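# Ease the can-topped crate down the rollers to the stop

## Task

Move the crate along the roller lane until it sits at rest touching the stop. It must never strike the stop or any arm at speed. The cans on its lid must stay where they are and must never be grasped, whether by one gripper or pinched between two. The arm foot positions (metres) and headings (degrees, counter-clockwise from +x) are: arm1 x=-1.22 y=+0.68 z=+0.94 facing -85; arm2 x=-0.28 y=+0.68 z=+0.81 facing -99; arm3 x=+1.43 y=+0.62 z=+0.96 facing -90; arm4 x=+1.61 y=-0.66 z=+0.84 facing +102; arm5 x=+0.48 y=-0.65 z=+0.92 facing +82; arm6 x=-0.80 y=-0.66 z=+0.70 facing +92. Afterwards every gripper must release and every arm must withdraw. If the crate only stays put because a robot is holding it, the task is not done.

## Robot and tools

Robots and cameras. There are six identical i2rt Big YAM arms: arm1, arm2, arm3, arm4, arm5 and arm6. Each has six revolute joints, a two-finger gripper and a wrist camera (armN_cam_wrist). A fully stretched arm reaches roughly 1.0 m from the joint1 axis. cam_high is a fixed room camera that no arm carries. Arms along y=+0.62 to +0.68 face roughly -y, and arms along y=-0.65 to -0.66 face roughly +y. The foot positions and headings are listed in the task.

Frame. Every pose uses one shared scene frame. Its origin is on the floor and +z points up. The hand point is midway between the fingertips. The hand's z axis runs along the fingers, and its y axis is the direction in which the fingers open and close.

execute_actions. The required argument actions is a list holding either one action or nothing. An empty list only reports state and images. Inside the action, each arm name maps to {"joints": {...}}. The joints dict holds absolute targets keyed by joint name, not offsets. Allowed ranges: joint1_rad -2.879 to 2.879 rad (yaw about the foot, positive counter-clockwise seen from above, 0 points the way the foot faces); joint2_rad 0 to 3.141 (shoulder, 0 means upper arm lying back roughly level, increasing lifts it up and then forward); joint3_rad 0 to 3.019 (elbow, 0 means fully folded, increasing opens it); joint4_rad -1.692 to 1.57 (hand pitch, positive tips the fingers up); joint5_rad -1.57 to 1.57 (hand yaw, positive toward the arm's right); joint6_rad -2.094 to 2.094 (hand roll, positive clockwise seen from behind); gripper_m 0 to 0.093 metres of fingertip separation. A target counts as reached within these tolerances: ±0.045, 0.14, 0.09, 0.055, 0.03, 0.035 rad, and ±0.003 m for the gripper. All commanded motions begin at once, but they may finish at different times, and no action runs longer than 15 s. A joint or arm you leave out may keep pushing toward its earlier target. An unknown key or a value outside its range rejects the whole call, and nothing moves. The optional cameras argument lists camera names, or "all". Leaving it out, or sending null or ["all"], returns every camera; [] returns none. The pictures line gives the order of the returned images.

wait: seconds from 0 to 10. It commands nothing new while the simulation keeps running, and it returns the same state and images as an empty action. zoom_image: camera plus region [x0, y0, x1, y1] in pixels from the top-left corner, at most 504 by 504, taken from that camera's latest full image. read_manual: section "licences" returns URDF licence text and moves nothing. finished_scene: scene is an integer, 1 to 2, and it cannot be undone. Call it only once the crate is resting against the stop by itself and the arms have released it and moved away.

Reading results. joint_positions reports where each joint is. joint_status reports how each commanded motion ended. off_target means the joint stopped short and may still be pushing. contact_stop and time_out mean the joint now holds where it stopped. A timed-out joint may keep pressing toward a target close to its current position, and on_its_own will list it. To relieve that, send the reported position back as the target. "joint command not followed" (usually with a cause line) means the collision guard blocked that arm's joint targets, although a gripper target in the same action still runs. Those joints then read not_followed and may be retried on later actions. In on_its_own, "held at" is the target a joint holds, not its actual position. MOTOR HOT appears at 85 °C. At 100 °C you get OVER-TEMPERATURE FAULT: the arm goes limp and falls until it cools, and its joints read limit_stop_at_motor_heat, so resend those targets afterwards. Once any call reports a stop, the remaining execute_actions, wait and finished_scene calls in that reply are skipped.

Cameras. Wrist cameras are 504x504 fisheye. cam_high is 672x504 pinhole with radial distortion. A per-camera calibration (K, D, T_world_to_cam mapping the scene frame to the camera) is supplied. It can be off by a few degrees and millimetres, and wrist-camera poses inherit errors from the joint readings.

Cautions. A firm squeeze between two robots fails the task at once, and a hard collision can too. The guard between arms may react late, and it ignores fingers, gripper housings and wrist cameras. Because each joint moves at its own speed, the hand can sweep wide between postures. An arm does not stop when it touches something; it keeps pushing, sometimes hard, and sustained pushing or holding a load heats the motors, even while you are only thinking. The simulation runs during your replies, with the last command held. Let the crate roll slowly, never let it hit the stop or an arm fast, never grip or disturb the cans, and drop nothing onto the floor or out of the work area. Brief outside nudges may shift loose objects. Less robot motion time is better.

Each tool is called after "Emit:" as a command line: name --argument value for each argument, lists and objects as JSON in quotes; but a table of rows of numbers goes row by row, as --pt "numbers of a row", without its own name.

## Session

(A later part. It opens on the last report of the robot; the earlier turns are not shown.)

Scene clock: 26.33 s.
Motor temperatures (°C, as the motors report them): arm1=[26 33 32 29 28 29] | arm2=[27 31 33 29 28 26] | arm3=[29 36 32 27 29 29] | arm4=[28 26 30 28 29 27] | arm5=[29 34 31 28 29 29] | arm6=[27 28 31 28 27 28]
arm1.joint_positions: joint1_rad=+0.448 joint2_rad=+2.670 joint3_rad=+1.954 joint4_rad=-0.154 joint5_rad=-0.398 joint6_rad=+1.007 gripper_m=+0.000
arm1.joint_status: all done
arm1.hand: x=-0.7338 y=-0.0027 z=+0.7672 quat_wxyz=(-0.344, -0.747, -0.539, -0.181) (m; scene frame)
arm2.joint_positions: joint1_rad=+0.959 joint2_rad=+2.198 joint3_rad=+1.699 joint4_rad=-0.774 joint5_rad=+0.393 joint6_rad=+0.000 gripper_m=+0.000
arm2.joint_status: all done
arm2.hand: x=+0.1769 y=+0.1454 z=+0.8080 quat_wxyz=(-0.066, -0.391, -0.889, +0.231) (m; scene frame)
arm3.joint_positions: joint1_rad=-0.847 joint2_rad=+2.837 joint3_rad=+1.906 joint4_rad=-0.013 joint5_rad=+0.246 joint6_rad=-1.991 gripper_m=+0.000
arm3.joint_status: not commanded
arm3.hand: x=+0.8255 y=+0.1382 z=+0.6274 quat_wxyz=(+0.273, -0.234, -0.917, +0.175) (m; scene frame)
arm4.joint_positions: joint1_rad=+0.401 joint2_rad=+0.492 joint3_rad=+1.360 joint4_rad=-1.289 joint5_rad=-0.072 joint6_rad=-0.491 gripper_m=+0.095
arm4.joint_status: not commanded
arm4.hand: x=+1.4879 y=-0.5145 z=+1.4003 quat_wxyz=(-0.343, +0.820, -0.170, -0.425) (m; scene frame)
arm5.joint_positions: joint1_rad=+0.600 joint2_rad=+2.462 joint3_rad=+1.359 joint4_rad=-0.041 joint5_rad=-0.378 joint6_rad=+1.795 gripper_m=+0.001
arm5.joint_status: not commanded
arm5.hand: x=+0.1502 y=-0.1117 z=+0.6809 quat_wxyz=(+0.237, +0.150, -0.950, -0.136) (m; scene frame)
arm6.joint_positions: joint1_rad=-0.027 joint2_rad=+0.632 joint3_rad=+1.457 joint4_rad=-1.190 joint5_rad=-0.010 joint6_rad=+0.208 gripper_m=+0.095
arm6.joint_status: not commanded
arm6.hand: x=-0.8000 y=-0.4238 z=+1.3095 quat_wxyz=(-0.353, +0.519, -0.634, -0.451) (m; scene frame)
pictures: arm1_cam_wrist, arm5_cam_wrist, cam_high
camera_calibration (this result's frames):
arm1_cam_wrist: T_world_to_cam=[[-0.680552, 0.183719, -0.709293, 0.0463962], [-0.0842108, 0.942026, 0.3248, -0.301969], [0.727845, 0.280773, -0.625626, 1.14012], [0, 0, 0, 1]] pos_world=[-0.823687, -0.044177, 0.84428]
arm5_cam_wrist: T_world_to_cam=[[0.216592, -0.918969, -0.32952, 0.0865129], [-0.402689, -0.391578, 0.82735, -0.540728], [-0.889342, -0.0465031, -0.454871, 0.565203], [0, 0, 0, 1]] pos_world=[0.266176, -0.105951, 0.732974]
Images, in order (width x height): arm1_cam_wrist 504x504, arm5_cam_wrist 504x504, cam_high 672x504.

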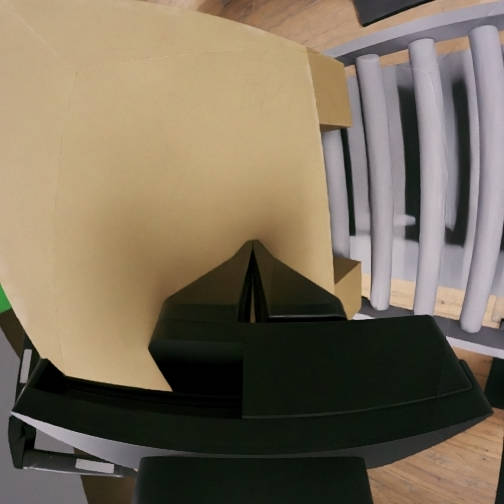

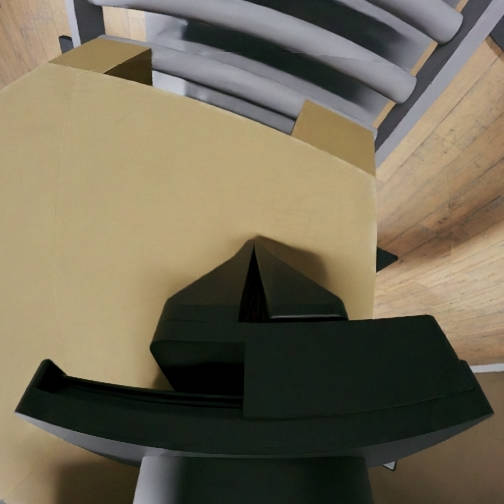

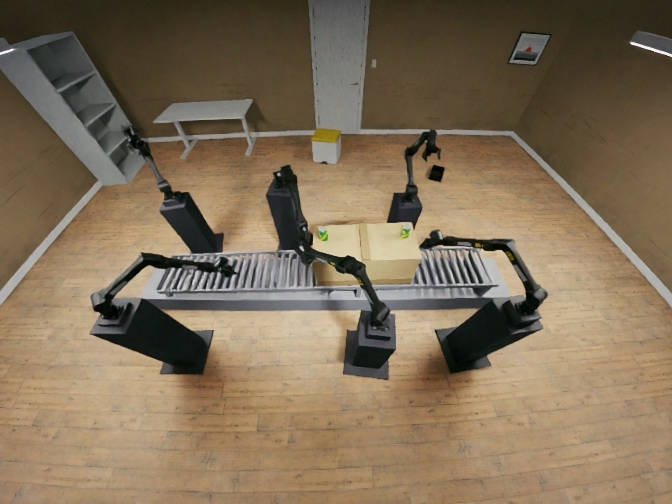

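Emit:
execute_actions --actions '[{"arm2":{"joints":{"joint1_rad":1.6,"joint2_rad":1.5}},"arm1":{"joints":{"joint1_rad":-0.9}},"arm5":{"joints":{"joint1_rad":0.59}}}]' --cameras '[]'

Emit:
execute_actions --actions '[{"arm5":{"joints":{"joint1_rad":0.51}}}]' --cameras '[]'

Emit:
execute_actions --actions '[{"arm5":{"joints":{"joint1_rad":0.42,"joint5_rad":-0.5,"joint4_rad":-0.1}}}]' --cameras '[]'

Emit:
execute_actions --actions '[{"arm5":{"joints":{"joint1_rad":0.34,"joint4_rad":-0.2}}}]' --cameras '[]'

Emit:
execute_actions --actions '[{"arm5":{"joints":{"joint1_rad":0.26,"joint6_rad":1.6}}}]' --cameras '[]'

Emit:
execute_actions --actions '[{"arm5":{"joints":{"joint1_rad":0.18}}}]' --cameras '[]'

Emit:
execute_actions --actions '[{"arm5":{"joints":{"joint1_rad":0.1,"joint6_rad":1.4}}}]' --cameras '[]'

Emit:
execute_actions --actions '[{"arm5":{"joints":{"joint1_rad":0.02}}}]' --cameras '[]'

Emit:
execute_actions --actions '[{"arm5":{"joints":{"joint1_rad":-0.06}}}]' --cameras '["arm3_cam_wrist","arm5_cam_wrist","cam_high"]'

Emit:
zoom_image --camera "cam_high" --region '[180, 170, 380, 310]'

Scene clock: 29.03 s.
Motor temperatures (°C, as the motors report them): arm1=[26 33 32 29 28 29] | arm2=[27 31 33 29 28 26] | arm3=[29 36 32 27 29 29] | arm4=[28 26 30 28 29 27] | arm5=[30 34 31 28 30 29] | arm6=[27 28 32 28 27 28]
arm1.joint_positions: joint1_rad=-0.901 joint2_rad=+2.670 joint3_rad=+1.986 joint4_rad=-0.145 joint5_rad=-0.397 joint6_rad=+1.007 gripper_m=+0.000
arm1.joint_status: all done
arm1.hand: x=-1.7809 y=+0.0473 z=+0.7759 quat_wxyz=(-0.395, -0.914, +0.044, +0.081) (m; scene frame)
arm2.joint_positions: joint1_rad=+1.602 joint2_rad=+1.506 joint3_rad=+1.662 joint4_rad=-0.793 joint5_rad=+0.398 joint6_rad=+0.000 gripper_m=+0.000
arm2.joint_status: all done
arm2.hand: x=+0.3294 y=+0.5358 z=+1.2524 quat_wxyz=(-0.433, -0.144, -0.866, +0.202) (m; scene frame)
arm3.joint_positions: joint1_rad=-0.847 joint2_rad=+2.837 joint3_rad=+1.906 joint4_rad=-0.013 joint5_rad=+0.246 joint6_rad=-1.991 gripper_m=+0.000
arm3.joint_status: not commanded
arm3.hand: x=+0.8255 y=+0.1382 z=+0.6274 quat_wxyz=(+0.273, -0.234, -0.917, +0.175) (m; scene frame)
arm4.joint_positions: joint1_rad=+0.401 joint2_rad=+0.492 joint3_rad=+1.360 joint4_rad=-1.289 joint5_rad=-0.072 joint6_rad=-0.491 gripper_m=+0.095
arm4.joint_status: not commanded
arm4.hand: x=+1.4879 y=-0.5145 z=+1.4003 quat_wxyz=(-0.343, +0.820, -0.170, -0.425) (m; scene frame)
arm5.joint_positions: joint1_rad=+0.451 joint2_rad=+2.467 joint3_rad=+1.333 joint4_rad=-0.041 joint5_rad=-0.359 joint6_rad=+1.799 gripper_m=+0.000
arm5.joint_status: joint1_rad off_target (ended at +0.451, target +0.590)
arm5.hand: x=+0.2415 y=-0.0825 z=+0.6715 quat_wxyz=(+0.214, +0.073, -0.964, -0.142) (m; scene frame)
arm6.joint_positions: joint1_rad=-0.027 joint2_rad=+0.632 joint3_rad=+1.457 joint4_rad=-1.190 joint5_rad=-0.010 joint6_rad=+0.208 gripper_m=+0.095
arm6.joint_status: not commanded
arm6.hand: x=-0.8000 y=-0.4238 z=+1.3095 quat_wxyz=(-0.353, +0.519, -0.634, -0.451) (m; scene frame)
pictures: none
No camera images: the call's "cameras" was empty. Leave "cameras" out to get every camera's image.

Scene clock: 30.80 s.
Motor temperatures (°C, as the motors report them): arm1=[26 33 32 29 28 29] | arm2=[27 31 34 29 28 26] | arm3=[29 36 32 27 29 29] | arm4=[28 26 30 28 29 27] | arm5=[30 34 32 28 30 29] | arm6=[27 28 32 28 27 28]
arm1.joint_positions: joint1_rad=-0.901 joint2_rad=+2.670 joint3_rad=+1.986 joint4_rad=-0.145 joint5_rad=-0.397 joint6_rad=+1.007 gripper_m=+0.000
arm1.joint_status: not commanded
arm1.hand: x=-1.7809 y=+0.0473 z=+0.7759 quat_wxyz=(-0.395, -0.914, +0.044, +0.081) (m; scene frame)
arm2.joint_positions: joint1_rad=+1.602 joint2_rad=+1.506 joint3_rad=+1.662 joint4_rad=-0.793 joint5_rad=+0.398 joint6_rad=+0.000 gripper_m=+0.000
arm2.joint_status: not commanded
arm2.hand: x=+0.3294 y=+0.5358 z=+1.2524 quat_wxyz=(-0.433, -0.144, -0.866, +0.202) (m; scene frame)
arm3.joint_positions: joint1_rad=-0.847 joint2_rad=+2.837 joint3_rad=+1.906 joint4_rad=-0.013 joint5_rad=+0.246 joint6_rad=-1.991 gripper_m=+0.000
arm3.joint_status: not commanded
arm3.hand: x=+0.8255 y=+0.1382 z=+0.6274 quat_wxyz=(+0.273, -0.234, -0.917, +0.175) (m; scene frame)
arm4.joint_positions: joint1_rad=+0.401 joint2_rad=+0.492 joint3_rad=+1.360 joint4_rad=-1.289 joint5_rad=-0.072 joint6_rad=-0.491 gripper_m=+0.095
arm4.joint_status: not commanded
arm4.hand: x=+1.4879 y=-0.5145 z=+1.4003 quat_wxyz=(-0.343, +0.820, -0.170, -0.425) (m; scene frame)
arm5.joint_positions: joint1_rad=+0.419 joint2_rad=+2.469 joint3_rad=+1.333 joint4_rad=-0.041 joint5_rad=-0.369 joint6_rad=+1.799 gripper_m=+0.000
arm5.joint_status: joint1_rad time_out (moved -0.032 of +0.059)
arm5.on_its_own: joint1_rad reads +0.419 and still pushes toward +0.510 since a time_out
arm5.hand: x=+0.2588 y=-0.0767 z=+0.6707 quat_wxyz=(+0.216, +0.058, -0.964, -0.143) (m; scene frame)
arm6.joint_positions: joint1_rad=-0.027 joint2_rad=+0.632 joint3_rad=+1.457 joint4_rad=-1.190 joint5_rad=-0.010 joint6_rad=+0.208 gripper_m=+0.095
arm6.joint_status: not commanded
arm6.hand: x=-0.8000 y=-0.4238 z=+1.3095 quat_wxyz=(-0.353, +0.519, -0.634, -0.451) (m; scene frame)
pictures: none
No camera images: the call's "cameras" was empty. Leave "cameras" out to get every camera's image.

not run: a stop came earlier in this reply.

not run: a stop came earlier in this reply.

not run: a stop came earlier in this reply.

not run: a stop came earlier in this reply.

not run: a stop came earlier in this reply.

not run: a stop came earlier in this reply.

not run: a stop came earlier in this reply.

Region (180, 170, 380, 310) of cam_high's 672x504 image, scaled by 2.520, with more detail than that image has; it fills the top 353 rows of this view, and the rest is white.

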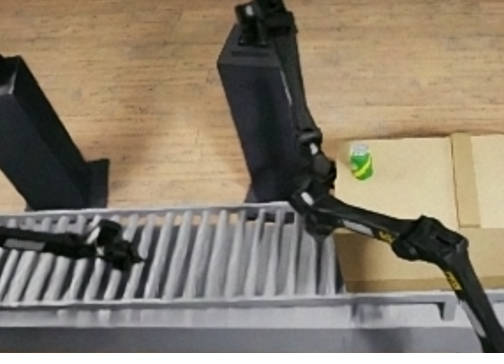

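Emit:
execute_actions --actions '[{"arm5":{"joints":{"joint1_rad":0.4,"joint5_rad":-0.5,"joint4_rad":-0.1}}}]' --cameras '[]'

Emit:
execute_actions --actions '[{"arm5":{"joints":{"joint1_rad":0.29,"joint4_rad":-0.2,"joint6_rad":1.6}}}]' --cameras '[]'

Emit:
execute_actions --actions '[{"arm5":{"joints":{"joint1_rad":0.18}}}]' --cameras '[]'

Emit:
execute_actions --actions '[{"arm5":{"joints":{"joint1_rad":0.07,"joint6_rad":1.4}}}]' --cameras '[]'

Emit:
execute_actions --actions '[{"arm5":{"joints":{"joint1_rad":-0.04}}}]' --cameras '["arm3_cam_wrist","arm5_cam_wrist","cam_high"]'

Emit:
zoom_image --camera "cam_high" --region '[180, 170, 380, 310]'

Scene clock: 33.20 s.
Motor temperatures (°C, as the motors report them): arm1=[26 34 32 29 28 29] | arm2=[27 31 34 29 28 26] | arm3=[29 37 32 27 29 29] | arm4=[28 26 31 28 29 27] | arm5=[30 34 32 28 31 29] | arm6=[27 28 32 28 27 28]
arm1.joint_positions: joint1_rad=-0.901 joint2_rad=+2.670 joint3_rad=+1.986 joint4_rad=-0.145 joint5_rad=-0.397 joint6_rad=+1.007 gripper_m=+0.000
arm1.joint_status: not commanded
arm1.hand: x=-1.7809 y=+0.0473 z=+0.7759 quat_wxyz=(-0.395, -0.914, +0.044, +0.081) (m; scene frame)
arm2.joint_positions: joint1_rad=+1.602 joint2_rad=+1.506 joint3_rad=+1.662 joint4_rad=-0.793 joint5_rad=+0.398 joint6_rad=+0.000 gripper_m=+0.000
arm2.joint_status: not commanded
arm2.hand: x=+0.3294 y=+0.5358 z=+1.2524 quat_wxyz=(-0.433, -0.144, -0.866, +0.202) (m; scene frame)
arm3.joint_positions: joint1_rad=-0.847 joint2_rad=+2.837 joint3_rad=+1.906 joint4_rad=-0.013 joint5_rad=+0.246 joint6_rad=-1.991 gripper_m=+0.000
arm3.joint_status: not commanded
arm3.hand: x=+0.8255 y=+0.1382 z=+0.6274 quat_wxyz=(+0.273, -0.234, -0.917, +0.175) (m; scene frame)
arm4.joint_positions: joint1_rad=+0.401 joint2_rad=+0.492 joint3_rad=+1.360 joint4_rad=-1.289 joint5_rad=-0.072 joint6_rad=-0.491 gripper_m=+0.095
arm4.joint_status: not commanded
arm4.hand: x=+1.4879 y=-0.5145 z=+1.4003 quat_wxyz=(-0.343, +0.820, -0.170, -0.425) (m; scene frame)
arm5.joint_positions: joint1_rad=+0.259 joint2_rad=+2.470 joint3_rad=+1.346 joint4_rad=-0.122 joint5_rad=-0.435 joint6_rad=+1.787 gripper_m=+0.000
arm5.joint_status: joint1_rad off_target (ended at +0.259, target +0.400); joint5_rad off_target (ended at -0.435, target -0.500); the others done
arm5.hand: x=+0.3436 y=-0.0623 z=+0.6718 quat_wxyz=(+0.230, -0.015, -0.965, -0.122) (m; scene frame)
arm6.joint_positions: joint1_rad=-0.027 joint2_rad=+0.632 joint3_rad=+1.457 joint4_rad=-1.190 joint5_rad=-0.010 joint6_rad=+0.208 gripper_m=+0.095
arm6.joint_status: not commanded
arm6.hand: x=-0.8000 y=-0.4238 z=+1.3095 quat_wxyz=(-0.353, +0.519, -0.634, -0.451) (m; scene frame)
pictures: none
No camera images: the call's "cameras" was empty. Leave "cameras" out to get every camera's image.

Scene clock: 35.27 s.
Motor temperatures (°C, as the motors report them): arm1=[26 34 32 29 28 29] | arm2=[27 31 35 29 28 26] | arm3=[29 37 32 27 29 29] | arm4=[28 26 31 28 29 27] | arm5=[30 34 32 28 31 29] | arm6=[27 28 32 28 27 28]
arm1.joint_positions: joint1_rad=-0.901 joint2_rad=+2.670 joint3_rad=+1.986 joint4_rad=-0.145 joint5_rad=-0.397 joint6_rad=+1.007 gripper_m=+0.000
arm1.joint_status: not commanded
arm1.hand: x=-1.7809 y=+0.0473 z=+0.7759 quat_wxyz=(-0.395, -0.914, +0.044, +0.081) (m; scene frame)
arm2.joint_positions: joint1_rad=+1.602 joint2_rad=+1.506 joint3_rad=+1.662 joint4_rad=-0.793 joint5_rad=+0.398 joint6_rad=+0.000 gripper_m=+0.000
arm2.joint_status: not commanded
arm2.hand: x=+0.3294 y=+0.5358 z=+1.2524 quat_wxyz=(-0.433, -0.144, -0.866, +0.202) (m; scene frame)
arm3.joint_positions: joint1_rad=-0.847 joint2_rad=+2.837 joint3_rad=+1.906 joint4_rad=-0.013 joint5_rad=+0.246 joint6_rad=-1.991 gripper_m=+0.000
arm3.joint_status: not commanded
arm3.hand: x=+0.8255 y=+0.1382 z=+0.6274 quat_wxyz=(+0.273, -0.234, -0.917, +0.175) (m; scene frame)
arm4.joint_positions: joint1_rad=+0.401 joint2_rad=+0.492 joint3_rad=+1.360 joint4_rad=-1.289 joint5_rad=-0.072 joint6_rad=-0.491 gripper_m=+0.095
arm4.joint_status: not commanded
arm4.hand: x=+1.4879 y=-0.5145 z=+1.4003 quat_wxyz=(-0.343, +0.820, -0.170, -0.425) (m; scene frame)
arm5.joint_positions: joint1_rad=+0.164 joint2_rad=+2.470 joint3_rad=+1.362 joint4_rad=-0.210 joint5_rad=-0.445 joint6_rad=+1.607 gripper_m=+0.000
arm5.joint_status: joint1_rad time_out (moved -0.095 of +0.031); the others done
arm5.on_its_own: joint1_rad reads +0.164 and still pushes toward +0.290 since a time_out
arm5.hand: x=+0.3985 y=-0.0620 z=+0.6713 quat_wxyz=(+0.216, +0.019, -0.969, -0.118) (m; scene frame)
arm6.joint_positions: joint1_rad=-0.027 joint2_rad=+0.632 joint3_rad=+1.457 joint4_rad=-1.190 joint5_rad=-0.010 joint6_rad=+0.208 gripper_m=+0.095
arm6.joint_status: not commanded
arm6.hand: x=-0.8000 y=-0.4238 z=+1.3095 quat_wxyz=(-0.353, +0.519, -0.634, -0.451) (m; scene frame)
pictures: none
No camera images: the call's "cameras" was empty. Leave "cameras" out to get every camera's image.

not run: a stop came earlier in this reply.

not run: a stop came earlier in this reply.

not run: a stop came earlier in this reply.

Region (180, 170, 380, 310) of cam_high's 672x504 image, scaled by 2.520, with more detail than that image has; it fills the top 353 rows of this view, and the rest is white.

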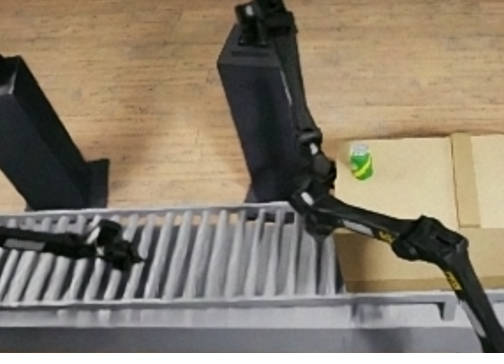

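Emit:
execute_actions --actions '[{"arm5":{"joints":{"joint1_rad":0.18,"joint5_rad":-0.43}}}]' --cameras '["arm5_cam_wrist"]'

Emit:
execute_actions --actions '[{"arm5":{"joints":{"joint1_rad":0.07,"joint6_rad":1.4,"joint2_rad":2.5}}}]' --cameras '["arm5_cam_wrist"]'

Emit:
execute_actions --actions '[{"arm5":{"joints":{"joint1_rad":-0.04}}}]' --cameras '["arm3_cam_wrist","arm5_cam_wrist","cam_high"]'

Scene clock: 37.30 s.
Motor temperatures (°C, as the motors report them): arm1=[26 34 32 29 28 29] | arm2=[27 31 35 29 28 26] | arm3=[29 37 32 27 29 29] | arm4=[28 26 31 28 29 27] | arm5=[30 34 32 28 32 29] | arm6=[27 28 32 28 27 28]
arm1.joint_positions: joint1_rad=-0.901 joint2_rad=+2.670 joint3_rad=+1.986 joint4_rad=-0.145 joint5_rad=-0.397 joint6_rad=+1.007 gripper_m=+0.000
arm1.joint_status: not commanded
arm1.hand: x=-1.7809 y=+0.0473 z=+0.7759 quat_wxyz=(-0.395, -0.914, +0.044, +0.081) (m; scene frame)
arm2.joint_positions: joint1_rad=+1.602 joint2_rad=+1.506 joint3_rad=+1.662 joint4_rad=-0.793 joint5_rad=+0.398 joint6_rad=+0.000 gripper_m=+0.000
arm2.joint_status: not commanded
arm2.hand: x=+0.3294 y=+0.5358 z=+1.2524 quat_wxyz=(-0.433, -0.144, -0.866, +0.202) (m; scene frame)
arm3.joint_positions: joint1_rad=-0.847 joint2_rad=+2.837 joint3_rad=+1.906 joint4_rad=-0.013 joint5_rad=+0.246 joint6_rad=-1.991 gripper_m=+0.000
arm3.joint_status: not commanded
arm3.hand: x=+0.8255 y=+0.1382 z=+0.6274 quat_wxyz=(+0.273, -0.234, -0.917, +0.175) (m; scene frame)
arm4.joint_positions: joint1_rad=+0.401 joint2_rad=+0.492 joint3_rad=+1.360 joint4_rad=-1.289 joint5_rad=-0.072 joint6_rad=-0.491 gripper_m=+0.095
arm4.joint_status: not commanded
arm4.hand: x=+1.4879 y=-0.5145 z=+1.4003 quat_wxyz=(-0.343, +0.820, -0.170, -0.425) (m; scene frame)
arm5.joint_positions: joint1_rad=+0.045 joint2_rad=+2.470 joint3_rad=+1.362 joint4_rad=-0.210 joint5_rad=-0.376 joint6_rad=+1.564 gripper_m=+0.000
arm5.joint_status: joint1_rad off_target (ended at +0.045, target +0.180); joint5_rad off_target (ended at -0.376, target -0.430)
arm5.hand: x=+0.4800 y=-0.0562 z=+0.6677 quat_wxyz=(+0.172, -0.022, -0.975, -0.135) (m; scene frame)
arm6.joint_positions: joint1_rad=-0.027 joint2_rad=+0.632 joint3_rad=+1.457 joint4_rad=-1.190 joint5_rad=-0.010 joint6_rad=+0.208 gripper_m=+0.095
arm6.joint_status: not commanded
arm6.hand: x=-0.8000 y=-0.4238 z=+1.3095 quat_wxyz=(-0.353, +0.519, -0.634, -0.451) (m; scene frame)
pictures: arm5_cam_wrist
camera_calibration (this result's frames):
arm5_cam_wrist: T_world_to_cam=[[-0.094216, -0.961772, -0.257133, 0.160229], [-0.573774, -0.158613, 0.803508, -0.264085], [-0.813576, 0.22324, -0.536896, 0.888647], [0, 0, 0, 1]] pos_world=[0.586553, -0.0861654, 0.730506]
Images, in order (width x height): arm5_cam_wrist 504x504.

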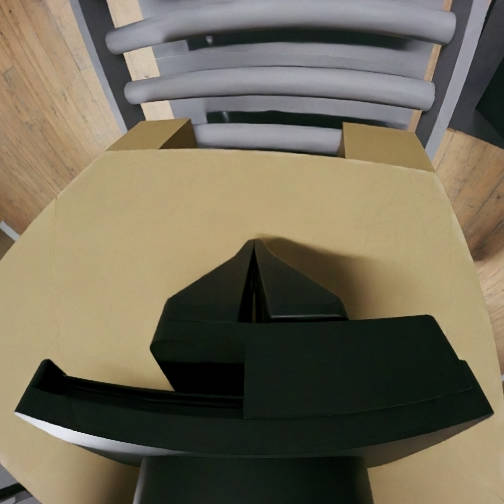

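Scene clock: 39.37 s.
Motor temperatures (°C, as the motors report them): arm1=[26 34 32 29 27 29] | arm2=[27 30 35 29 28 26] | arm3=[29 37 32 27 29 29] | arm4=[28 26 31 28 29 27] | arm5=[30 34 32 28 32 29] | arm6=[27 28 32 28 27 28]
arm1.joint_positions: joint1_rad=-0.901 joint2_rad=+2.670 joint3_rad=+1.986 joint4_rad=-0.145 joint5_rad=-0.397 joint6_rad=+1.007 gripper_m=+0.000
arm1.joint_status: not commanded
arm1.hand: x=-1.7809 y=+0.0473 z=+0.7759 quat_wxyz=(-0.395, -0.914, +0.044, +0.081) (m; scene frame)
arm2.joint_positions: joint1_rad=+1.602 joint2_rad=+1.506 joint3_rad=+1.662 joint4_rad=-0.793 joint5_rad=+0.398 joint6_rad=+0.000 gripper_m=+0.000
arm2.joint_status: not commanded
arm2.hand: x=+0.3294 y=+0.5358 z=+1.2524 quat_wxyz=(-0.433, -0.144, -0.866, +0.202) (m; scene frame)
arm3.joint_positions: joint1_rad=-0.847 joint2_rad=+2.837 joint3_rad=+1.906 joint4_rad=-0.013 joint5_rad=+0.246 joint6_rad=-1.991 gripper_m=+0.000
arm3.joint_status: not commanded
arm3.hand: x=+0.8255 y=+0.1382 z=+0.6274 quat_wxyz=(+0.273, -0.234, -0.917, +0.175) (m; scene frame)
arm4.joint_positions: joint1_rad=+0.401 joint2_rad=+0.492 joint3_rad=+1.360 joint4_rad=-1.289 joint5_rad=-0.072 joint6_rad=-0.491 gripper_m=+0.095
arm4.joint_status: not commanded
arm4.hand: x=+1.4879 y=-0.5145 z=+1.4003 quat_wxyz=(-0.343, +0.820, -0.170, -0.425) (m; scene frame)
arm5.joint_positions: joint1_rad=-0.060 joint2_rad=+2.480 joint3_rad=+1.379 joint4_rad=-0.210 joint5_rad=-0.373 joint6_rad=+1.395 gripper_m=+0.000
arm5.joint_status: joint1_rad time_out (moved -0.104 of +0.025); the others done
arm5.on_its_own: joint1_rad reads -0.060 and still pushes toward +0.070 since a time_out
arm5.hand: x=+0.5435 y=-0.0537 z=+0.6665 quat_wxyz=(+0.151, +0.010, -0.975, -0.161) (m; scene frame)
arm6.joint_positions: joint1_rad=-0.027 joint2_rad=+0.632 joint3_rad=+1.457 joint4_rad=-1.190 joint5_rad=-0.010 joint6_rad=+0.208 gripper_m=+0.095
arm6.joint_status: not commanded
arm6.hand: x=-0.8000 y=-0.4238 z=+1.3095 quat_wxyz=(-0.353, +0.519, -0.634, -0.451) (m; scene frame)
pictures: arm5_cam_wrist
camera_calibration (this result's frames):
arm5_cam_wrist: T_world_to_cam=[[-0.0335823, -0.947347, -0.318442, 0.176953], [-0.605593, -0.23418, 0.760537, -0.184438], [-0.795066, 0.218387, -0.565843, 0.948083], [0, 0, 0, 1]] pos_world=[0.648036, -0.0826046, 0.733087]
Images, in order (width x height): arm5_cam_wrist 504x504.

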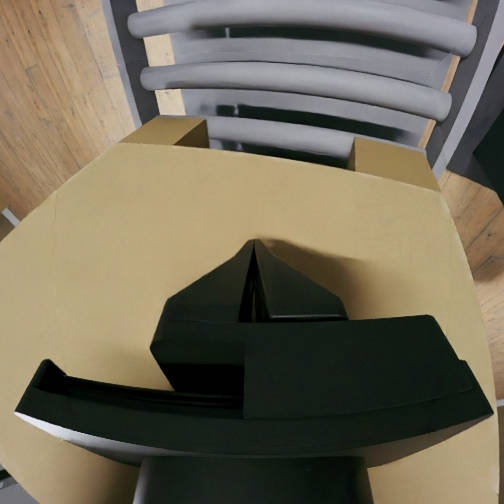

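not run: a stop came earlier in this reply.

Emit:
execute_actions --actions '[{"arm5":{"joints":{"joint1_rad":-0.04,"joint6_rad":1.25,"joint3_rad":1.37}}}]' --cameras '[]'

Emit:
execute_actions --actions '[{"arm5":{"joints":{"joint1_rad":-0.15,"joint6_rad":1.15,"joint4_rad":-0.27}}}]' --cameras '["arm3_cam_wrist","arm5_cam_wrist","cam_high"]'

Emit:
zoom_image --camera "cam_high" --region '[130, 170, 370, 310]'

Scene clock: 41.73 s.
Motor temperatures (°C, as the motors report them): arm1=[26 34 32 29 27 29] | arm2=[27 30 36 29 28 26] | arm3=[29 37 32 27 29 29] | arm4=[28 26 31 28 29 27] | arm5=[30 34 32 28 33 29] | arm6=[27 28 32 28 27 28]
arm1.joint_positions: joint1_rad=-0.901 joint2_rad=+2.670 joint3_rad=+1.986 joint4_rad=-0.145 joint5_rad=-0.397 joint6_rad=+1.007 gripper_m=+0.000
arm1.joint_status: not commanded
arm1.hand: x=-1.7809 y=+0.0473 z=+0.7759 quat_wxyz=(-0.395, -0.914, +0.044, +0.081) (m; scene frame)
arm2.joint_positions: joint1_rad=+1.602 joint2_rad=+1.506 joint3_rad=+1.662 joint4_rad=-0.793 joint5_rad=+0.398 joint6_rad=+0.000 gripper_m=+0.000
arm2.joint_status: not commanded
arm2.hand: x=+0.3294 y=+0.5358 z=+1.2524 quat_wxyz=(-0.433, -0.144, -0.866, +0.202) (m; scene frame)
arm3.joint_positions: joint1_rad=-0.847 joint2_rad=+2.837 joint3_rad=+1.906 joint4_rad=-0.013 joint5_rad=+0.246 joint6_rad=-1.991 gripper_m=+0.000
arm3.joint_status: not commanded
arm3.hand: x=+0.8255 y=+0.1382 z=+0.6274 quat_wxyz=(+0.273, -0.234, -0.917, +0.175) (m; scene frame)
arm4.joint_positions: joint1_rad=+0.401 joint2_rad=+0.492 joint3_rad=+1.360 joint4_rad=-1.289 joint5_rad=-0.072 joint6_rad=-0.491 gripper_m=+0.095
arm4.joint_status: not commanded
arm4.hand: x=+1.4879 y=-0.5145 z=+1.4003 quat_wxyz=(-0.343, +0.820, -0.170, -0.425) (m; scene frame)
arm5.joint_positions: joint1_rad=-0.168 joint2_rad=+2.480 joint3_rad=+1.386 joint4_rad=-0.191 joint5_rad=-0.370 joint6_rad=+1.280 gripper_m=+0.000
arm5.joint_status: joint1_rad time_out (moved -0.108 of +0.020); the others done
arm5.on_its_own: joint1_rad reads -0.168 and still pushes toward -0.040 since a time_out
arm5.hand: x=+0.6106 y=-0.0562 z=+0.6699 quat_wxyz=(+0.126, +0.015, -0.974, -0.189) (m; scene frame)
arm6.joint_positions: joint1_rad=-0.027 joint2_rad=+0.632 joint3_rad=+1.457 joint4_rad=-1.190 joint5_rad=-0.010 joint6_rad=+0.208 gripper_m=+0.095
arm6.joint_status: not commanded
arm6.hand: x=-0.8000 y=-0.4238 z=+1.3095 quat_wxyz=(-0.353, +0.519, -0.634, -0.451) (m; scene frame)
pictures: none
No camera images: the call's "cameras" was empty. Leave "cameras" out to get every camera's image.

not run: a stop came earlier in this reply.

This scene's latest camera images include none from cam_high. They are from: arm5_cam_wrist. Call execute_actions without "cameras", or with cam_high in "cameras", to get its image.

Emit:
execute_actions --actions '[{"arm5":{"joints":{"joint1_rad":-0.15,"joint6_rad":1.15,"joint4_rad":-0.27,"joint2_rad":2.53}}}]' --cameras '["arm3_cam_wrist","arm5_cam_wrist","cam_high"]'

Emit:
zoom_image --camera "cam_high" --region '[130, 170, 370, 310]'

Scene clock: 44.00 s.
Motor temperatures (°C, as the motors report them): arm1=[26 34 32 29 27 29] | arm2=[27 30 36 29 28 26] | arm3=[29 37 32 27 29 29] | arm4=[28 26 31 28 29 27] | arm5=[30 34 31 28 33 29] | arm6=[27 28 32 28 27 28]
arm1.joint_positions: joint1_rad=-0.901 joint2_rad=+2.670 joint3_rad=+1.986 joint4_rad=-0.145 joint5_rad=-0.397 joint6_rad=+1.007 gripper_m=+0.000
arm1.joint_status: not commanded
arm1.hand: x=-1.7809 y=+0.0473 z=+0.7759 quat_wxyz=(-0.395, -0.914, +0.044, +0.081) (m; scene frame)
arm2.joint_positions: joint1_rad=+1.602 joint2_rad=+1.506 joint3_rad=+1.662 joint4_rad=-0.793 joint5_rad=+0.398 joint6_rad=+0.000 gripper_m=+0.000
arm2.joint_status: not commanded
arm2.hand: x=+0.3294 y=+0.5358 z=+1.2524 quat_wxyz=(-0.433, -0.144, -0.866, +0.202) (m; scene frame)
arm3.joint_positions: joint1_rad=-0.847 joint2_rad=+2.837 joint3_rad=+1.906 joint4_rad=-0.013 joint5_rad=+0.246 joint6_rad=-1.991 gripper_m=+0.000
arm3.joint_status: not commanded
arm3.hand: x=+0.8255 y=+0.1382 z=+0.6274 quat_wxyz=(+0.273, -0.234, -0.917, +0.175) (m; scene frame)
arm4.joint_positions: joint1_rad=+0.401 joint2_rad=+0.492 joint3_rad=+1.360 joint4_rad=-1.289 joint5_rad=-0.072 joint6_rad=-0.491 gripper_m=+0.095
arm4.joint_status: not commanded
arm4.hand: x=+1.4879 y=-0.5145 z=+1.4003 quat_wxyz=(-0.343, +0.820, -0.170, -0.425) (m; scene frame)
arm5.joint_positions: joint1_rad=-0.267 joint2_rad=+2.489 joint3_rad=+1.411 joint4_rad=-0.236 joint5_rad=-0.375 joint6_rad=+1.182 gripper_m=+0.000
arm5.joint_status: joint1_rad time_out (moved -0.099 of +0.018); the others done
arm5.on_its_own: joint1_rad reads -0.267 and still pushes toward -0.150 since a time_out
arm5.hand: x=+0.6677 y=-0.0712 z=+0.6689 quat_wxyz=(+0.115, +0.013, -0.975, -0.189) (m; scene frame)
arm6.joint_positions: joint1_rad=-0.027 joint2_rad=+0.632 joint3_rad=+1.457 joint4_rad=-1.190 joint5_rad=-0.010 joint6_rad=+0.208 gripper_m=+0.095
arm6.joint_status: not commanded
arm6.hand: x=-0.8000 y=-0.4238 z=+1.3095 quat_wxyz=(-0.353, +0.519, -0.634, -0.451) (m; scene frame)
pictures: arm3_cam_wrist, arm5_cam_wrist, cam_high
camera_calibration (this result's frames):
arm3_cam_wrist: T_world_to_cam=[[-0.336821, -0.834698, 0.435697, 0.125434], [-0.262068, 0.527557, 0.808087, -0.357749], [-0.904363, 0.157998, -0.39644, 1.09512], [0, 0, 0, 1]] pos_world=[0.938883, 0.120405, 0.668591]
arm5_cam_wrist: T_world_to_cam=[[-0.0229217, -0.9275, -0.373119, 0.196163], [-0.659465, -0.266477, 0.70292, -0.0429591], [-0.751386, 0.262171, -0.605545, 1.05253], [0, 0, 0, 1]] pos_world=[0.767023, -0.10545, 0.740744]
Images, in order (width x height): arm3_cam_wrist 504x504, arm5_cam_wrist 504x504, cam_high 672x504.

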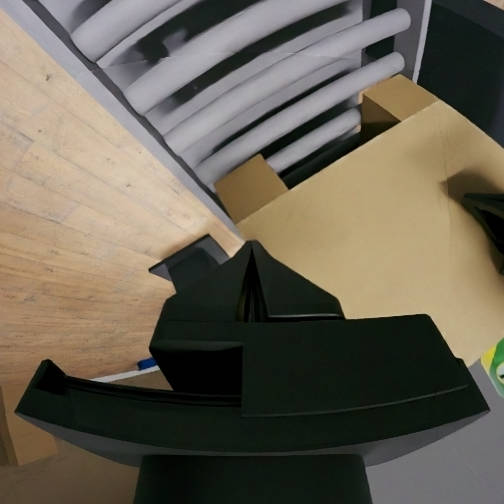

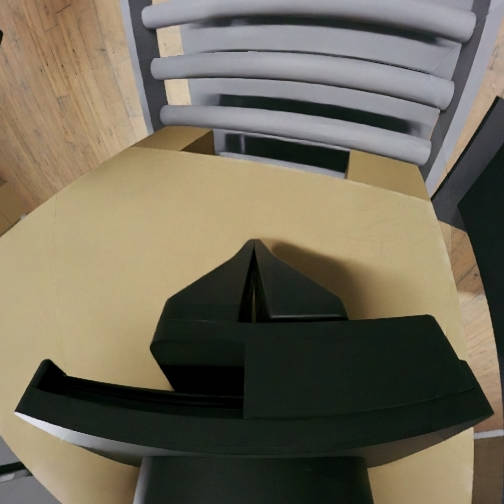

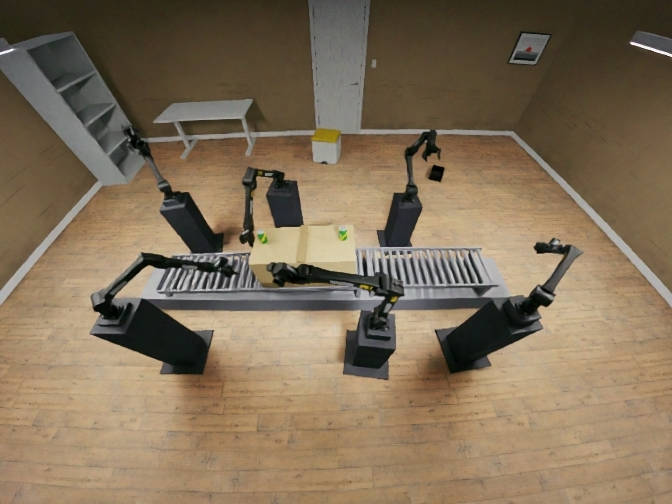

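Region (130, 170, 370, 310) of cam_high's 672x504 image, scaled by 2.100, with more detail than that image has; it fills the top 294 rows of this view, and the rest is white.

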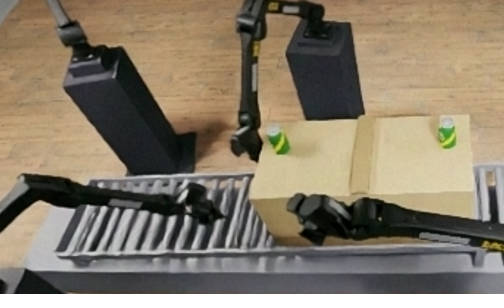

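Emit:
execute_actions --actions '[{"arm5":{"joints":{"joint1_rad":-0.26,"joint6_rad":1.05}},"arm3":{"joints":{"joint3_rad":2.0,"joint1_rad":-0.88}}}]' --cameras '[]'

Emit:
execute_actions --actions '[{"arm5":{"joints":{"joint1_rad":-0.36}}}]' --cameras '[]'

Emit:
execute_actions --actions '[{"arm5":{"joints":{"joint1_rad":-0.46}}}]' --cameras '[]'

Emit:
execute_actions --actions '[{"arm5":{"joints":{"joint1_rad":-0.58}}}]' --cameras '["arm3_cam_wrist"]'

Scene clock: 46.40 s.
Motor temperatures (°C, as the motors report them): arm1=[26 34 32 29 27 29] | arm2=[27 30 36 29 28 26] | arm3=[29 37 32 27 29 29] | arm4=[28 26 31 28 29 27] | arm5=[30 34 31 28 33 29] | arm6=[27 28 32 28 27 28]
arm1.joint_positions: joint1_rad=-0.901 joint2_rad=+2.670 joint3_rad=+1.986 joint4_rad=-0.145 joint5_rad=-0.397 joint6_rad=+1.007 gripper_m=+0.000
arm1.joint_status: not commanded
arm1.hand: x=-1.7809 y=+0.0473 z=+0.7759 quat_wxyz=(-0.395, -0.914, +0.044, +0.081) (m; scene frame)
arm2.joint_positions: joint1_rad=+1.602 joint2_rad=+1.506 joint3_rad=+1.662 joint4_rad=-0.793 joint5_rad=+0.398 joint6_rad=+0.000 gripper_m=+0.000
arm2.joint_status: not commanded
arm2.hand: x=+0.3294 y=+0.5358 z=+1.2524 quat_wxyz=(-0.433, -0.144, -0.866, +0.202) (m; scene frame)
arm3.joint_positions: joint1_rad=-0.881 joint2_rad=+2.831 joint3_rad=+1.974 joint4_rad=-0.011 joint5_rad=+0.246 joint6_rad=-1.992 gripper_m=+0.000
arm3.joint_status: all done
arm3.hand: x=+0.7819 y=+0.1358 z=+0.6579 quat_wxyz=(+0.296, -0.250, -0.900, +0.199) (m; scene frame)
arm4.joint_positions: joint1_rad=+0.401 joint2_rad=+0.492 joint3_rad=+1.360 joint4_rad=-1.289 joint5_rad=-0.072 joint6_rad=-0.491 gripper_m=+0.095
arm4.joint_status: not commanded
arm4.hand: x=+1.4879 y=-0.5145 z=+1.4003 quat_wxyz=(-0.343, +0.820, -0.170, -0.425) (m; scene frame)
arm5.joint_positions: joint1_rad=-0.374 joint2_rad=+2.489 joint3_rad=+1.420 joint4_rad=-0.236 joint5_rad=-0.375 joint6_rad=+1.082 gripper_m=+0.000
arm5.joint_status: joint1_rad time_out (moved -0.107 of +0.007); the others done
arm5.on_its_own: joint1_rad reads -0.374 and still pushes toward -0.260 since a time_out
arm5.hand: x=+0.7310 y=-0.0900 z=+0.6718 quat_wxyz=(+0.093, +0.010, -0.974, -0.204) (m; scene frame)
arm6.joint_positions: joint1_rad=-0.027 joint2_rad=+0.632 joint3_rad=+1.457 joint4_rad=-1.190 joint5_rad=-0.010 joint6_rad=+0.208 gripper_m=+0.095
arm6.joint_status: not commanded
arm6.hand: x=-0.8000 y=-0.4238 z=+1.3095 quat_wxyz=(-0.353, +0.519, -0.634, -0.451) (m; scene frame)
pictures: none
No camera images: the call's "cameras" was empty. Leave "cameras" out to get every camera's image.

not run: a stop came earlier in this reply.

not run: a stop came earlier in this reply.

not run: a stop came earlier in this reply.

Emit:
execute_actions --actions '[{"arm5":{"joints":{"joint1_rad":-0.36}}}]' --cameras '[]'

Emit:
execute_actions --actions '[{"arm5":{"joints":{"joint1_rad":-0.46}}}]' --cameras '[]'

Emit:
execute_actions --actions '[{"arm5":{"joints":{"joint1_rad":-0.58}}}]' --cameras '["arm3_cam_wrist"]'

Emit:
execute_actions --actions '[{"arm5":{"joints":{"joint1_rad":-1.3}}}]' --cameras '[]'

Emit:
execute_actions --actions '[{"arm3":{"joints":{"joint1_rad":-0.78}}}]' --cameras '[]'

Scene clock: 48.53 s.
Motor temperatures (°C, as the motors report them): arm1=[26 35 32 29 27 29] | arm2=[27 30 36 29 28 26] | arm3=[29 37 33 27 29 29] | arm4=[28 26 31 28 29 27] | arm5=[30 34 31 28 33 29] | arm6=[27 28 32 28 27 28]
arm1.joint_positions: joint1_rad=-0.901 joint2_rad=+2.670 joint3_rad=+1.986 joint4_rad=-0.145 joint5_rad=-0.397 joint6_rad=+1.007 gripper_m=+0.000
arm1.joint_status: not commanded
arm1.hand: x=-1.7809 y=+0.0473 z=+0.7759 quat_wxyz=(-0.395, -0.914, +0.044, +0.081) (m; scene frame)
arm2.joint_positions: joint1_rad=+1.602 joint2_rad=+1.506 joint3_rad=+1.662 joint4_rad=-0.793 joint5_rad=+0.398 joint6_rad=+0.000 gripper_m=+0.000
arm2.joint_status: not commanded
arm2.hand: x=+0.3294 y=+0.5358 z=+1.2524 quat_wxyz=(-0.433, -0.144, -0.866, +0.202) (m; scene frame)
arm3.joint_positions: joint1_rad=-0.881 joint2_rad=+2.831 joint3_rad=+1.974 joint4_rad=-0.011 joint5_rad=+0.246 joint6_rad=-1.992 gripper_m=+0.000
arm3.joint_status: not commanded
arm3.hand: x=+0.7819 y=+0.1358 z=+0.6579 quat_wxyz=(+0.296, -0.250, -0.900, +0.199) (m; scene frame)
arm4.joint_positions: joint1_rad=+0.401 joint2_rad=+0.492 joint3_rad=+1.360 joint4_rad=-1.289 joint5_rad=-0.072 joint6_rad=-0.491 gripper_m=+0.095
arm4.joint_status: not commanded
arm4.hand: x=+1.4879 y=-0.5145 z=+1.4003 quat_wxyz=(-0.343, +0.820, -0.170, -0.425) (m; scene frame)
arm5.joint_positions: joint1_rad=-0.453 joint2_rad=+2.489 joint3_rad=+1.428 joint4_rad=-0.236 joint5_rad=-0.385 joint6_rad=+1.045 gripper_m=+0.000
arm5.joint_status: joint1_rad off_target (ended at -0.453, target -0.360)
arm5.hand: x=+0.7756 y=-0.1073 z=+0.6748 quat_wxyz=(+0.083, -0.009, -0.973, -0.215) (m; scene frame)
arm6.joint_positions: joint1_rad=-0.027 joint2_rad=+0.632 joint3_rad=+1.457 joint4_rad=-1.190 joint5_rad=-0.010 joint6_rad=+0.208 gripper_m=+0.095
arm6.joint_status: not commanded
arm6.hand: x=-0.8000 y=-0.4238 z=+1.3095 quat_wxyz=(-0.353, +0.519, -0.634, -0.451) (m; scene frame)
pictures: none
No camera images: the call's "cameras" was empty. Leave "cameras" out to get every camera's image.

Scene clock: 49.63 s.
Motor temperatures (°C, as the motors report them): arm1=[26 35 32 29 27 29] | arm2=[27 30 36 29 28 26] | arm3=[29 38 33 27 29 29] | arm4=[28 26 31 28 29 27] | arm5=[30 34 31 28 33 29] | arm6=[27 28 32 28 27 28]
arm1.joint_positions: joint1_rad=-0.901 joint2_rad=+2.670 joint3_rad=+1.986 joint4_rad=-0.145 joint5_rad=-0.397 joint6_rad=+1.007 gripper_m=+0.000
arm1.joint_status: not commanded
arm1.hand: x=-1.7809 y=+0.0473 z=+0.7759 quat_wxyz=(-0.395, -0.914, +0.044, +0.081) (m; scene frame)
arm2.joint_positions: joint1_rad=+1.602 joint2_rad=+1.506 joint3_rad=+1.662 joint4_rad=-0.793 joint5_rad=+0.398 joint6_rad=+0.000 gripper_m=+0.000
arm2.joint_status: not commanded
arm2.hand: x=+0.3294 y=+0.5358 z=+1.2524 quat_wxyz=(-0.433, -0.144, -0.866, +0.202) (m; scene frame)
arm3.joint_positions: joint1_rad=-0.859 joint2_rad=+2.831 joint3_rad=+1.973 joint4_rad=-0.020 joint5_rad=+0.244 joint6_rad=-1.992 gripper_m=+0.000
arm3.joint_status: not commanded
arm3.hand: x=+0.7946 y=+0.1227 z=+0.6560 quat_wxyz=(+0.291, -0.240, -0.905, +0.199) (m; scene frame)
arm4.joint_positions: joint1_rad=+0.401 joint2_rad=+0.492 joint3_rad=+1.360 joint4_rad=-1.289 joint5_rad=-0.072 joint6_rad=-0.491 gripper_m=+0.095
arm4.joint_status: not commanded
arm4.hand: x=+1.4879 y=-0.5145 z=+1.4003 quat_wxyz=(-0.343, +0.820, -0.170, -0.425) (m; scene frame)
arm5.joint_positions: joint1_rad=-0.508 joint2_rad=+2.489 joint3_rad=+1.407 joint4_rad=-0.236 joint5_rad=-0.406 joint6_rad=+1.045 gripper_m=+0.000
arm5.joint_status: joint1_rad off_target (ended at -0.508, target -0.460)
arm5.hand: x=+0.7948 y=-0.1312 z=+0.6714 quat_wxyz=(+0.092, -0.036, -0.972, -0.215) (m; scene frame)
arm6.joint_positions: joint1_rad=-0.027 joint2_rad=+0.632 joint3_rad=+1.457 joint4_rad=-1.190 joint5_rad=-0.010 joint6_rad=+0.208 gripper_m=+0.095
arm6.joint_status: not commanded
arm6.hand: x=-0.8000 y=-0.4238 z=+1.3095 quat_wxyz=(-0.353, +0.519, -0.634, -0.451) (m; scene frame)
pictures: none
No camera images: the call's "cameras" was empty. Leave "cameras" out to get every camera's image.

Scene clock: 51.03 s.
Motor temperatures (°C, as the motors report them): arm1=[26 35 32 29 27 29] | arm2=[27 30 37 29 28 26] | arm3=[29 38 33 27 29 29] | arm4=[28 26 31 28 29 27] | arm5=[30 34 31 28 33 29] | arm6=[27 28 32 28 27 28]
arm1.joint_positions: joint1_rad=-0.901 joint2_rad=+2.670 joint3_rad=+1.986 joint4_rad=-0.145 joint5_rad=-0.397 joint6_rad=+1.007 gripper_m=+0.000
arm1.joint_status: not commanded
arm1.hand: x=-1.7809 y=+0.0473 z=+0.7759 quat_wxyz=(-0.395, -0.914, +0.044, +0.081) (m; scene frame)
arm2.joint_positions: joint1_rad=+1.602 joint2_rad=+1.506 joint3_rad=+1.662 joint4_rad=-0.793 joint5_rad=+0.398 joint6_rad=+0.000 gripper_m=+0.000
arm2.joint_status: not commanded
arm2.hand: x=+0.3294 y=+0.5358 z=+1.2524 quat_wxyz=(-0.433, -0.144, -0.866, +0.202) (m; scene frame)
arm3.joint_positions: joint1_rad=-0.822 joint2_rad=+2.836 joint3_rad=+1.954 joint4_rad=-0.036 joint5_rad=+0.230 joint6_rad=-1.992 gripper_m=+0.000
arm3.joint_status: not commanded
arm3.hand: x=+0.8249 y=+0.1074 z=+0.6425 quat_wxyz=(+0.271, -0.220, -0.917, +0.193) (m; scene frame)
arm4.joint_positions: joint1_rad=+0.401 joint2_rad=+0.492 joint3_rad=+1.360 joint4_rad=-1.289 joint5_rad=-0.072 joint6_rad=-0.491 gripper_m=+0.095
arm4.joint_status: not commanded
arm4.hand: x=+1.4879 y=-0.5145 z=+1.4003 quat_wxyz=(-0.343, +0.820, -0.170, -0.425) (m; scene frame)
arm5.joint_positions: joint1_rad=-0.608 joint2_rad=+2.501 joint3_rad=+1.375 joint4_rad=-0.255 joint5_rad=-0.416 joint6_rad=+1.045 gripper_m=+0.000
arm5.joint_status: all done
arm5.hand: x=+0.8256 y=-0.1840 z=+0.6575 quat_wxyz=(+0.104, -0.091, -0.970, -0.199) (m; scene frame)
arm6.joint_positions: joint1_rad=-0.027 joint2_rad=+0.632 joint3_rad=+1.457 joint4_rad=-1.190 joint5_rad=-0.010 joint6_rad=+0.208 gripper_m=+0.095
arm6.joint_status: not commanded
arm6.hand: x=-0.8000 y=-0.4238 z=+1.3095 quat_wxyz=(-0.353, +0.519, -0.634, -0.451) (m; scene frame)
pictures: arm3_cam_wrist
camera_calibration (this result's frames):
arm3_cam_wrist: T_world_to_cam=[[-0.303002, -0.83369, 0.461683, 0.0482742], [-0.271949, 0.539955, 0.79655, -0.339554], [-0.913364, 0.115802, -0.390329, 1.11349], [0, 0, 0, 1]] pos_world=[0.939304, 0.0946461, 0.68281]
Images, in order (width x height): arm3_cam_wrist 504x504.

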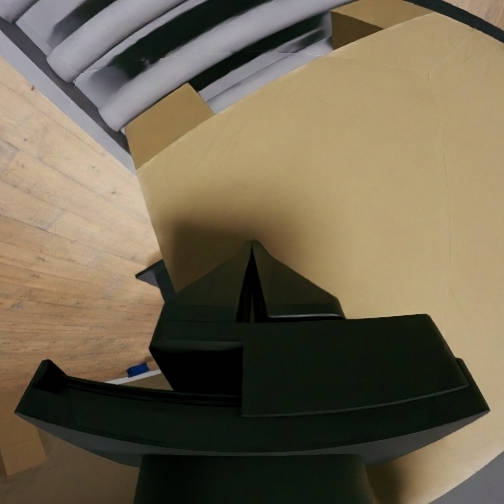

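Scene clock: 52.63 s.
Motor temperatures (°C, as the motors report them): arm1=[26 35 32 29 27 29] | arm2=[27 30 37 29 28 26] | arm3=[29 38 33 27 29 29] | arm4=[28 26 31 28 29 27] | arm5=[30 34 31 28 33 29] | arm6=[27 28 32 28 27 28]
arm1.joint_positions: joint1_rad=-0.901 joint2_rad=+2.670 joint3_rad=+1.986 joint4_rad=-0.145 joint5_rad=-0.397 joint6_rad=+1.007 gripper_m=+0.000
arm1.joint_status: not commanded
arm1.hand: x=-1.7809 y=+0.0473 z=+0.7759 quat_wxyz=(-0.395, -0.914, +0.044, +0.081) (m; scene frame)
arm2.joint_positions: joint1_rad=+1.602 joint2_rad=+1.506 joint3_rad=+1.662 joint4_rad=-0.793 joint5_rad=+0.398 joint6_rad=+0.000 gripper_m=+0.000
arm2.joint_status: not commanded
arm2.hand: x=+0.3294 y=+0.5358 z=+1.2524 quat_wxyz=(-0.433, -0.144, -0.866, +0.202) (m; scene frame)
arm3.joint_positions: joint1_rad=-0.822 joint2_rad=+2.836 joint3_rad=+1.954 joint4_rad=-0.037 joint5_rad=+0.230 joint6_rad=-1.992 gripper_m=+0.000
arm3.joint_status: not commanded
arm3.hand: x=+0.8253 y=+0.1073 z=+0.6423 quat_wxyz=(+0.271, -0.220, -0.917, +0.193) (m; scene frame)
arm4.joint_positions: joint1_rad=+0.401 joint2_rad=+0.492 joint3_rad=+1.360 joint4_rad=-1.289 joint5_rad=-0.072 joint6_rad=-0.491 gripper_m=+0.095
arm4.joint_status: not commanded
arm4.hand: x=+1.4879 y=-0.5145 z=+1.4003 quat_wxyz=(-0.343, +0.820, -0.170, -0.425) (m; scene frame)
arm5.joint_positions: joint1_rad=-1.296 joint2_rad=+2.501 joint3_rad=+1.373 joint4_rad=-0.255 joint5_rad=-0.428 joint6_rad=+1.045 gripper_m=+0.000
arm5.joint_status: all done
arm5.hand: x=+1.0410 y=-0.5062 z=+0.6597 quat_wxyz=(+0.036, -0.412, -0.881, -0.231) (m; scene frame)
arm6.joint_positions: joint1_rad=-0.027 joint2_rad=+0.632 joint3_rad=+1.457 joint4_rad=-1.190 joint5_rad=-0.010 joint6_rad=+0.208 gripper_m=+0.095
arm6.joint_status: not commanded
arm6.hand: x=-0.8000 y=-0.4238 z=+1.3095 quat_wxyz=(-0.353, +0.519, -0.634, -0.451) (m; scene frame)
pictures: none
No camera images: the call's "cameras" was empty. Leave "cameras" out to get every camera's image.

Scene clock: 54.47 s.
Motor temperatures (°C, as the motors report them): arm1=[26 35 32 29 27 29] | arm2=[27 30 37 29 28 26] | arm3=[29 38 33 27 29 29] | arm4=[28 26 31 28 29 27] | arm5=[30 34 31 28 32 29] | arm6=[27 28 32 28 27 28]
arm1.joint_positions: joint1_rad=-0.901 joint2_rad=+2.670 joint3_rad=+1.986 joint4_rad=-0.145 joint5_rad=-0.397 joint6_rad=+1.007 gripper_m=+0.000
arm1.joint_status: not commanded
arm1.hand: x=-1.7809 y=+0.0473 z=+0.7759 quat_wxyz=(-0.395, -0.914, +0.044, +0.081) (m; scene frame)
arm2.joint_positions: joint1_rad=+1.602 joint2_rad=+1.506 joint3_rad=+1.662 joint4_rad=-0.793 joint5_rad=+0.398 joint6_rad=+0.000 gripper_m=+0.000
arm2.joint_status: not commanded
arm2.hand: x=+0.3294 y=+0.5358 z=+1.2524 quat_wxyz=(-0.433, -0.144, -0.866, +0.202) (m; scene frame)
arm3.joint_positions: joint1_rad=-0.644 joint2_rad=+2.855 joint3_rad=+1.931 joint4_rad=-0.058 joint5_rad=+0.192 joint6_rad=-1.992 gripper_m=+0.000
arm3.joint_status: joint1_rad off_target (ended at -0.644, target -0.780)
arm3.hand: x=+0.9451 y=+0.0243 z=+0.6146 quat_wxyz=(+0.223, -0.131, -0.945, +0.200) (m; scene frame)
arm4.joint_positions: joint1_rad=+0.401 joint2_rad=+0.492 joint3_rad=+1.360 joint4_rad=-1.289 joint5_rad=-0.072 joint6_rad=-0.491 gripper_m=+0.095
arm4.joint_status: not commanded
arm4.hand: x=+1.4879 y=-0.5145 z=+1.4003 quat_wxyz=(-0.343, +0.820, -0.170, -0.425) (m; scene frame)
arm5.joint_positions: joint1_rad=-1.296 joint2_rad=+2.501 joint3_rad=+1.373 joint4_rad=-0.255 joint5_rad=-0.428 joint6_rad=+1.045 gripper_m=+0.000
arm5.joint_status: not commanded
arm5.hand: x=+1.0410 y=-0.5062 z=+0.6597 quat_wxyz=(+0.036, -0.412, -0.881, -0.231) (m; scene frame)
arm6.joint_positions: joint1_rad=-0.027 joint2_rad=+0.632 joint3_rad=+1.457 joint4_rad=-1.190 joint5_rad=-0.010 joint6_rad=+0.208 gripper_m=+0.095
arm6.joint_status: not commanded
arm6.hand: x=-0.8000 y=-0.4238 z=+1.3095 quat_wxyz=(-0.353, +0.519, -0.634, -0.451) (m; scene frame)
pictures: none
No camera images: the call's "cameras" was empty. Leave "cameras" out to get every camera's image.

Emit:
execute_actions --actions '[{"arm3":{"joints":{"joint1_rad":-0.76,"joint3_rad":1.85,"joint2_rad":2.8,"joint5_rad":0.33}}}]' --cameras '[]'

Emit:
execute_actions --actions '[{"arm3":{"joints":{"joint1_rad":-0.72,"joint3_rad":1.72,"joint2_rad":2.77,"joint5_rad":0.42}}}]' --cameras '[]'

Emit:
execute_actions --actions '[{"arm3":{"joints":{"joint1_rad":-0.66,"joint3_rad":1.6,"joint2_rad":2.75}}}]' --cameras '[]'

Emit:
execute_actions --actions '[{"arm3":{"joints":{"joint1_rad":-0.58,"joint3_rad":1.5}}}]' --cameras '[]'

Scene clock: 56.90 s.
Motor temperatures (°C, as the motors report them): arm1=[26 35 33 29 27 29] | arm2=[27 30 37 29 28 26] | arm3=[29 38 33 27 30 29] | arm4=[28 26 31 28 29 27] | arm5=[30 34 31 28 32 29] | arm6=[27 28 32 28 27 28]
arm1.joint_positions: joint1_rad=-0.901 joint2_rad=+2.670 joint3_rad=+1.986 joint4_rad=-0.145 joint5_rad=-0.397 joint6_rad=+1.007 gripper_m=+0.000
arm1.joint_status: not commanded
arm1.hand: x=-1.7809 y=+0.0473 z=+0.7759 quat_wxyz=(-0.395, -0.914, +0.044, +0.081) (m; scene frame)
arm2.joint_positions: joint1_rad=+1.602 joint2_rad=+1.506 joint3_rad=+1.662 joint4_rad=-0.793 joint5_rad=+0.398 joint6_rad=+0.000 gripper_m=+0.000
arm2.joint_status: not commanded
arm2.hand: x=+0.3294 y=+0.5358 z=+1.2524 quat_wxyz=(-0.433, -0.144, -0.866, +0.202) (m; scene frame)
arm3.joint_positions: joint1_rad=-0.653 joint2_rad=+2.843 joint3_rad=+1.815 joint4_rad=-0.034 joint5_rad=+0.282 joint6_rad=-1.995 gripper_m=+0.000
arm3.joint_status: joint1_rad time_out (moved -0.008 of -0.116); joint5_rad time_out (moved +0.090 of +0.138); the others done
arm3.on_its_own: joint1_rad reads -0.653 and still pushes toward -0.760 since a time_out; joint5_rad reads +0.282 and still pushes toward +0.330 since a time_out
arm3.hand: x=+0.9592 y=+0.0786 z=+0.5909 quat_wxyz=(+0.242, -0.141, -0.949, +0.142) (m; scene frame)
arm4.joint_positions: joint1_rad=+0.401 joint2_rad=+0.492 joint3_rad=+1.360 joint4_rad=-1.289 joint5_rad=-0.072 joint6_rad=-0.491 gripper_m=+0.095
arm4.joint_status: not commanded
arm4.hand: x=+1.4879 y=-0.5145 z=+1.4003 quat_wxyz=(-0.343, +0.820, -0.170, -0.425) (m; scene frame)
arm5.joint_positions: joint1_rad=-1.296 joint2_rad=+2.501 joint3_rad=+1.373 joint4_rad=-0.255 joint5_rad=-0.428 joint6_rad=+1.045 gripper_m=+0.000
arm5.joint_status: not commanded
arm5.hand: x=+1.0410 y=-0.5062 z=+0.6597 quat_wxyz=(+0.036, -0.412, -0.881, -0.231) (m; scene frame)
arm6.joint_positions: joint1_rad=-0.027 joint2_rad=+0.632 joint3_rad=+1.457 joint4_rad=-1.190 joint5_rad=-0.010 joint6_rad=+0.208 gripper_m=+0.095
arm6.joint_status: not commanded
arm6.hand: x=-0.8000 y=-0.4238 z=+1.3095 quat_wxyz=(-0.353, +0.519, -0.634, -0.451) (m; scene frame)
pictures: none
No camera images: the call's "cameras" was empty. Leave "cameras" out to get every camera's image.

not run: a stop came earlier in this reply.

not run: a stop came earlier in this reply.

not run: a stop came earlier in this reply.

Emit:
execute_actions --actions '[{"arm3":{"joints":{"joint1_rad":-0.68,"joint3_rad":1.72,"joint2_rad":2.74,"joint5_rad":0.42}}}]' --cameras '[]'

Emit:
execute_actions --actions '[{"arm3":{"joints":{"joint1_rad":-0.59,"joint3_rad":1.6,"joint2_rad":2.72}}}]' --cameras '[]'

Emit:
execute_actions --actions '[{"arm3":{"joints":{"joint1_rad":-0.49,"joint3_rad":1.5}}}]' --cameras '[]'

Scene clock: 59.23 s.
Motor temperatures (°C, as the motors report them): arm1=[26 35 33 29 27 29] | arm2=[27 30 37 29 28 26] | arm3=[29 38 33 27 31 29] | arm4=[28 26 31 28 29 27] | arm5=[30 34 31 28 32 29] | arm6=[27 28 32 28 27 28]
arm1.joint_positions: joint1_rad=-0.901 joint2_rad=+2.670 joint3_rad=+1.986 joint4_rad=-0.145 joint5_rad=-0.397 joint6_rad=+1.007 gripper_m=+0.000
arm1.joint_status: not commanded
arm1.hand: x=-1.7809 y=+0.0473 z=+0.7759 quat_wxyz=(-0.395, -0.914, +0.044, +0.081) (m; scene frame)
arm2.joint_positions: joint1_rad=+1.602 joint2_rad=+1.506 joint3_rad=+1.662 joint4_rad=-0.793 joint5_rad=+0.398 joint6_rad=+0.000 gripper_m=+0.000
arm2.joint_status: not commanded
arm2.hand: x=+0.3294 y=+0.5358 z=+1.2524 quat_wxyz=(-0.433, -0.144, -0.866, +0.202) (m; scene frame)
arm3.joint_positions: joint1_rad=-0.574 joint2_rad=+2.783 joint3_rad=+1.662 joint4_rad=-0.047 joint5_rad=+0.371 joint6_rad=-1.995 gripper_m=+0.000
arm3.joint_status: joint1_rad time_out (moved +0.078 of -0.027); joint5_rad time_out (moved +0.090 of +0.138); the others done
arm3.on_its_own: joint1_rad reads -0.574 and still pushes toward -0.680 since a time_out; joint5_rad reads +0.371 and still pushes toward +0.420 since a time_out
arm3.hand: x=+1.0228 y=+0.1015 z=+0.5904 quat_wxyz=(+0.250, -0.105, -0.959, +0.084) (m; scene frame)
arm4.joint_positions: joint1_rad=+0.401 joint2_rad=+0.492 joint3_rad=+1.360 joint4_rad=-1.289 joint5_rad=-0.072 joint6_rad=-0.491 gripper_m=+0.095
arm4.joint_status: not commanded
arm4.hand: x=+1.4879 y=-0.5145 z=+1.4003 quat_wxyz=(-0.343, +0.820, -0.170, -0.425) (m; scene frame)
arm5.joint_positions: joint1_rad=-1.296 joint2_rad=+2.501 joint3_rad=+1.373 joint4_rad=-0.255 joint5_rad=-0.428 joint6_rad=+1.045 gripper_m=+0.000
arm5.joint_status: not commanded
arm5.hand: x=+1.0410 y=-0.5062 z=+0.6597 quat_wxyz=(+0.036, -0.412, -0.881, -0.231) (m; scene frame)
arm6.joint_positions: joint1_rad=-0.027 joint2_rad=+0.632 joint3_rad=+1.457 joint4_rad=-1.190 joint5_rad=-0.010 joint6_rad=+0.208 gripper_m=+0.095
arm6.joint_status: not commanded
arm6.hand: x=-0.8000 y=-0.4238 z=+1.3095 quat_wxyz=(-0.353, +0.519, -0.634, -0.451) (m; scene frame)
pictures: none
No camera images: the call's "cameras" was empty. Leave "cameras" out to get every camera's image.

not run: a stop came earlier in this reply.

not run: a stop came earlier in this reply.


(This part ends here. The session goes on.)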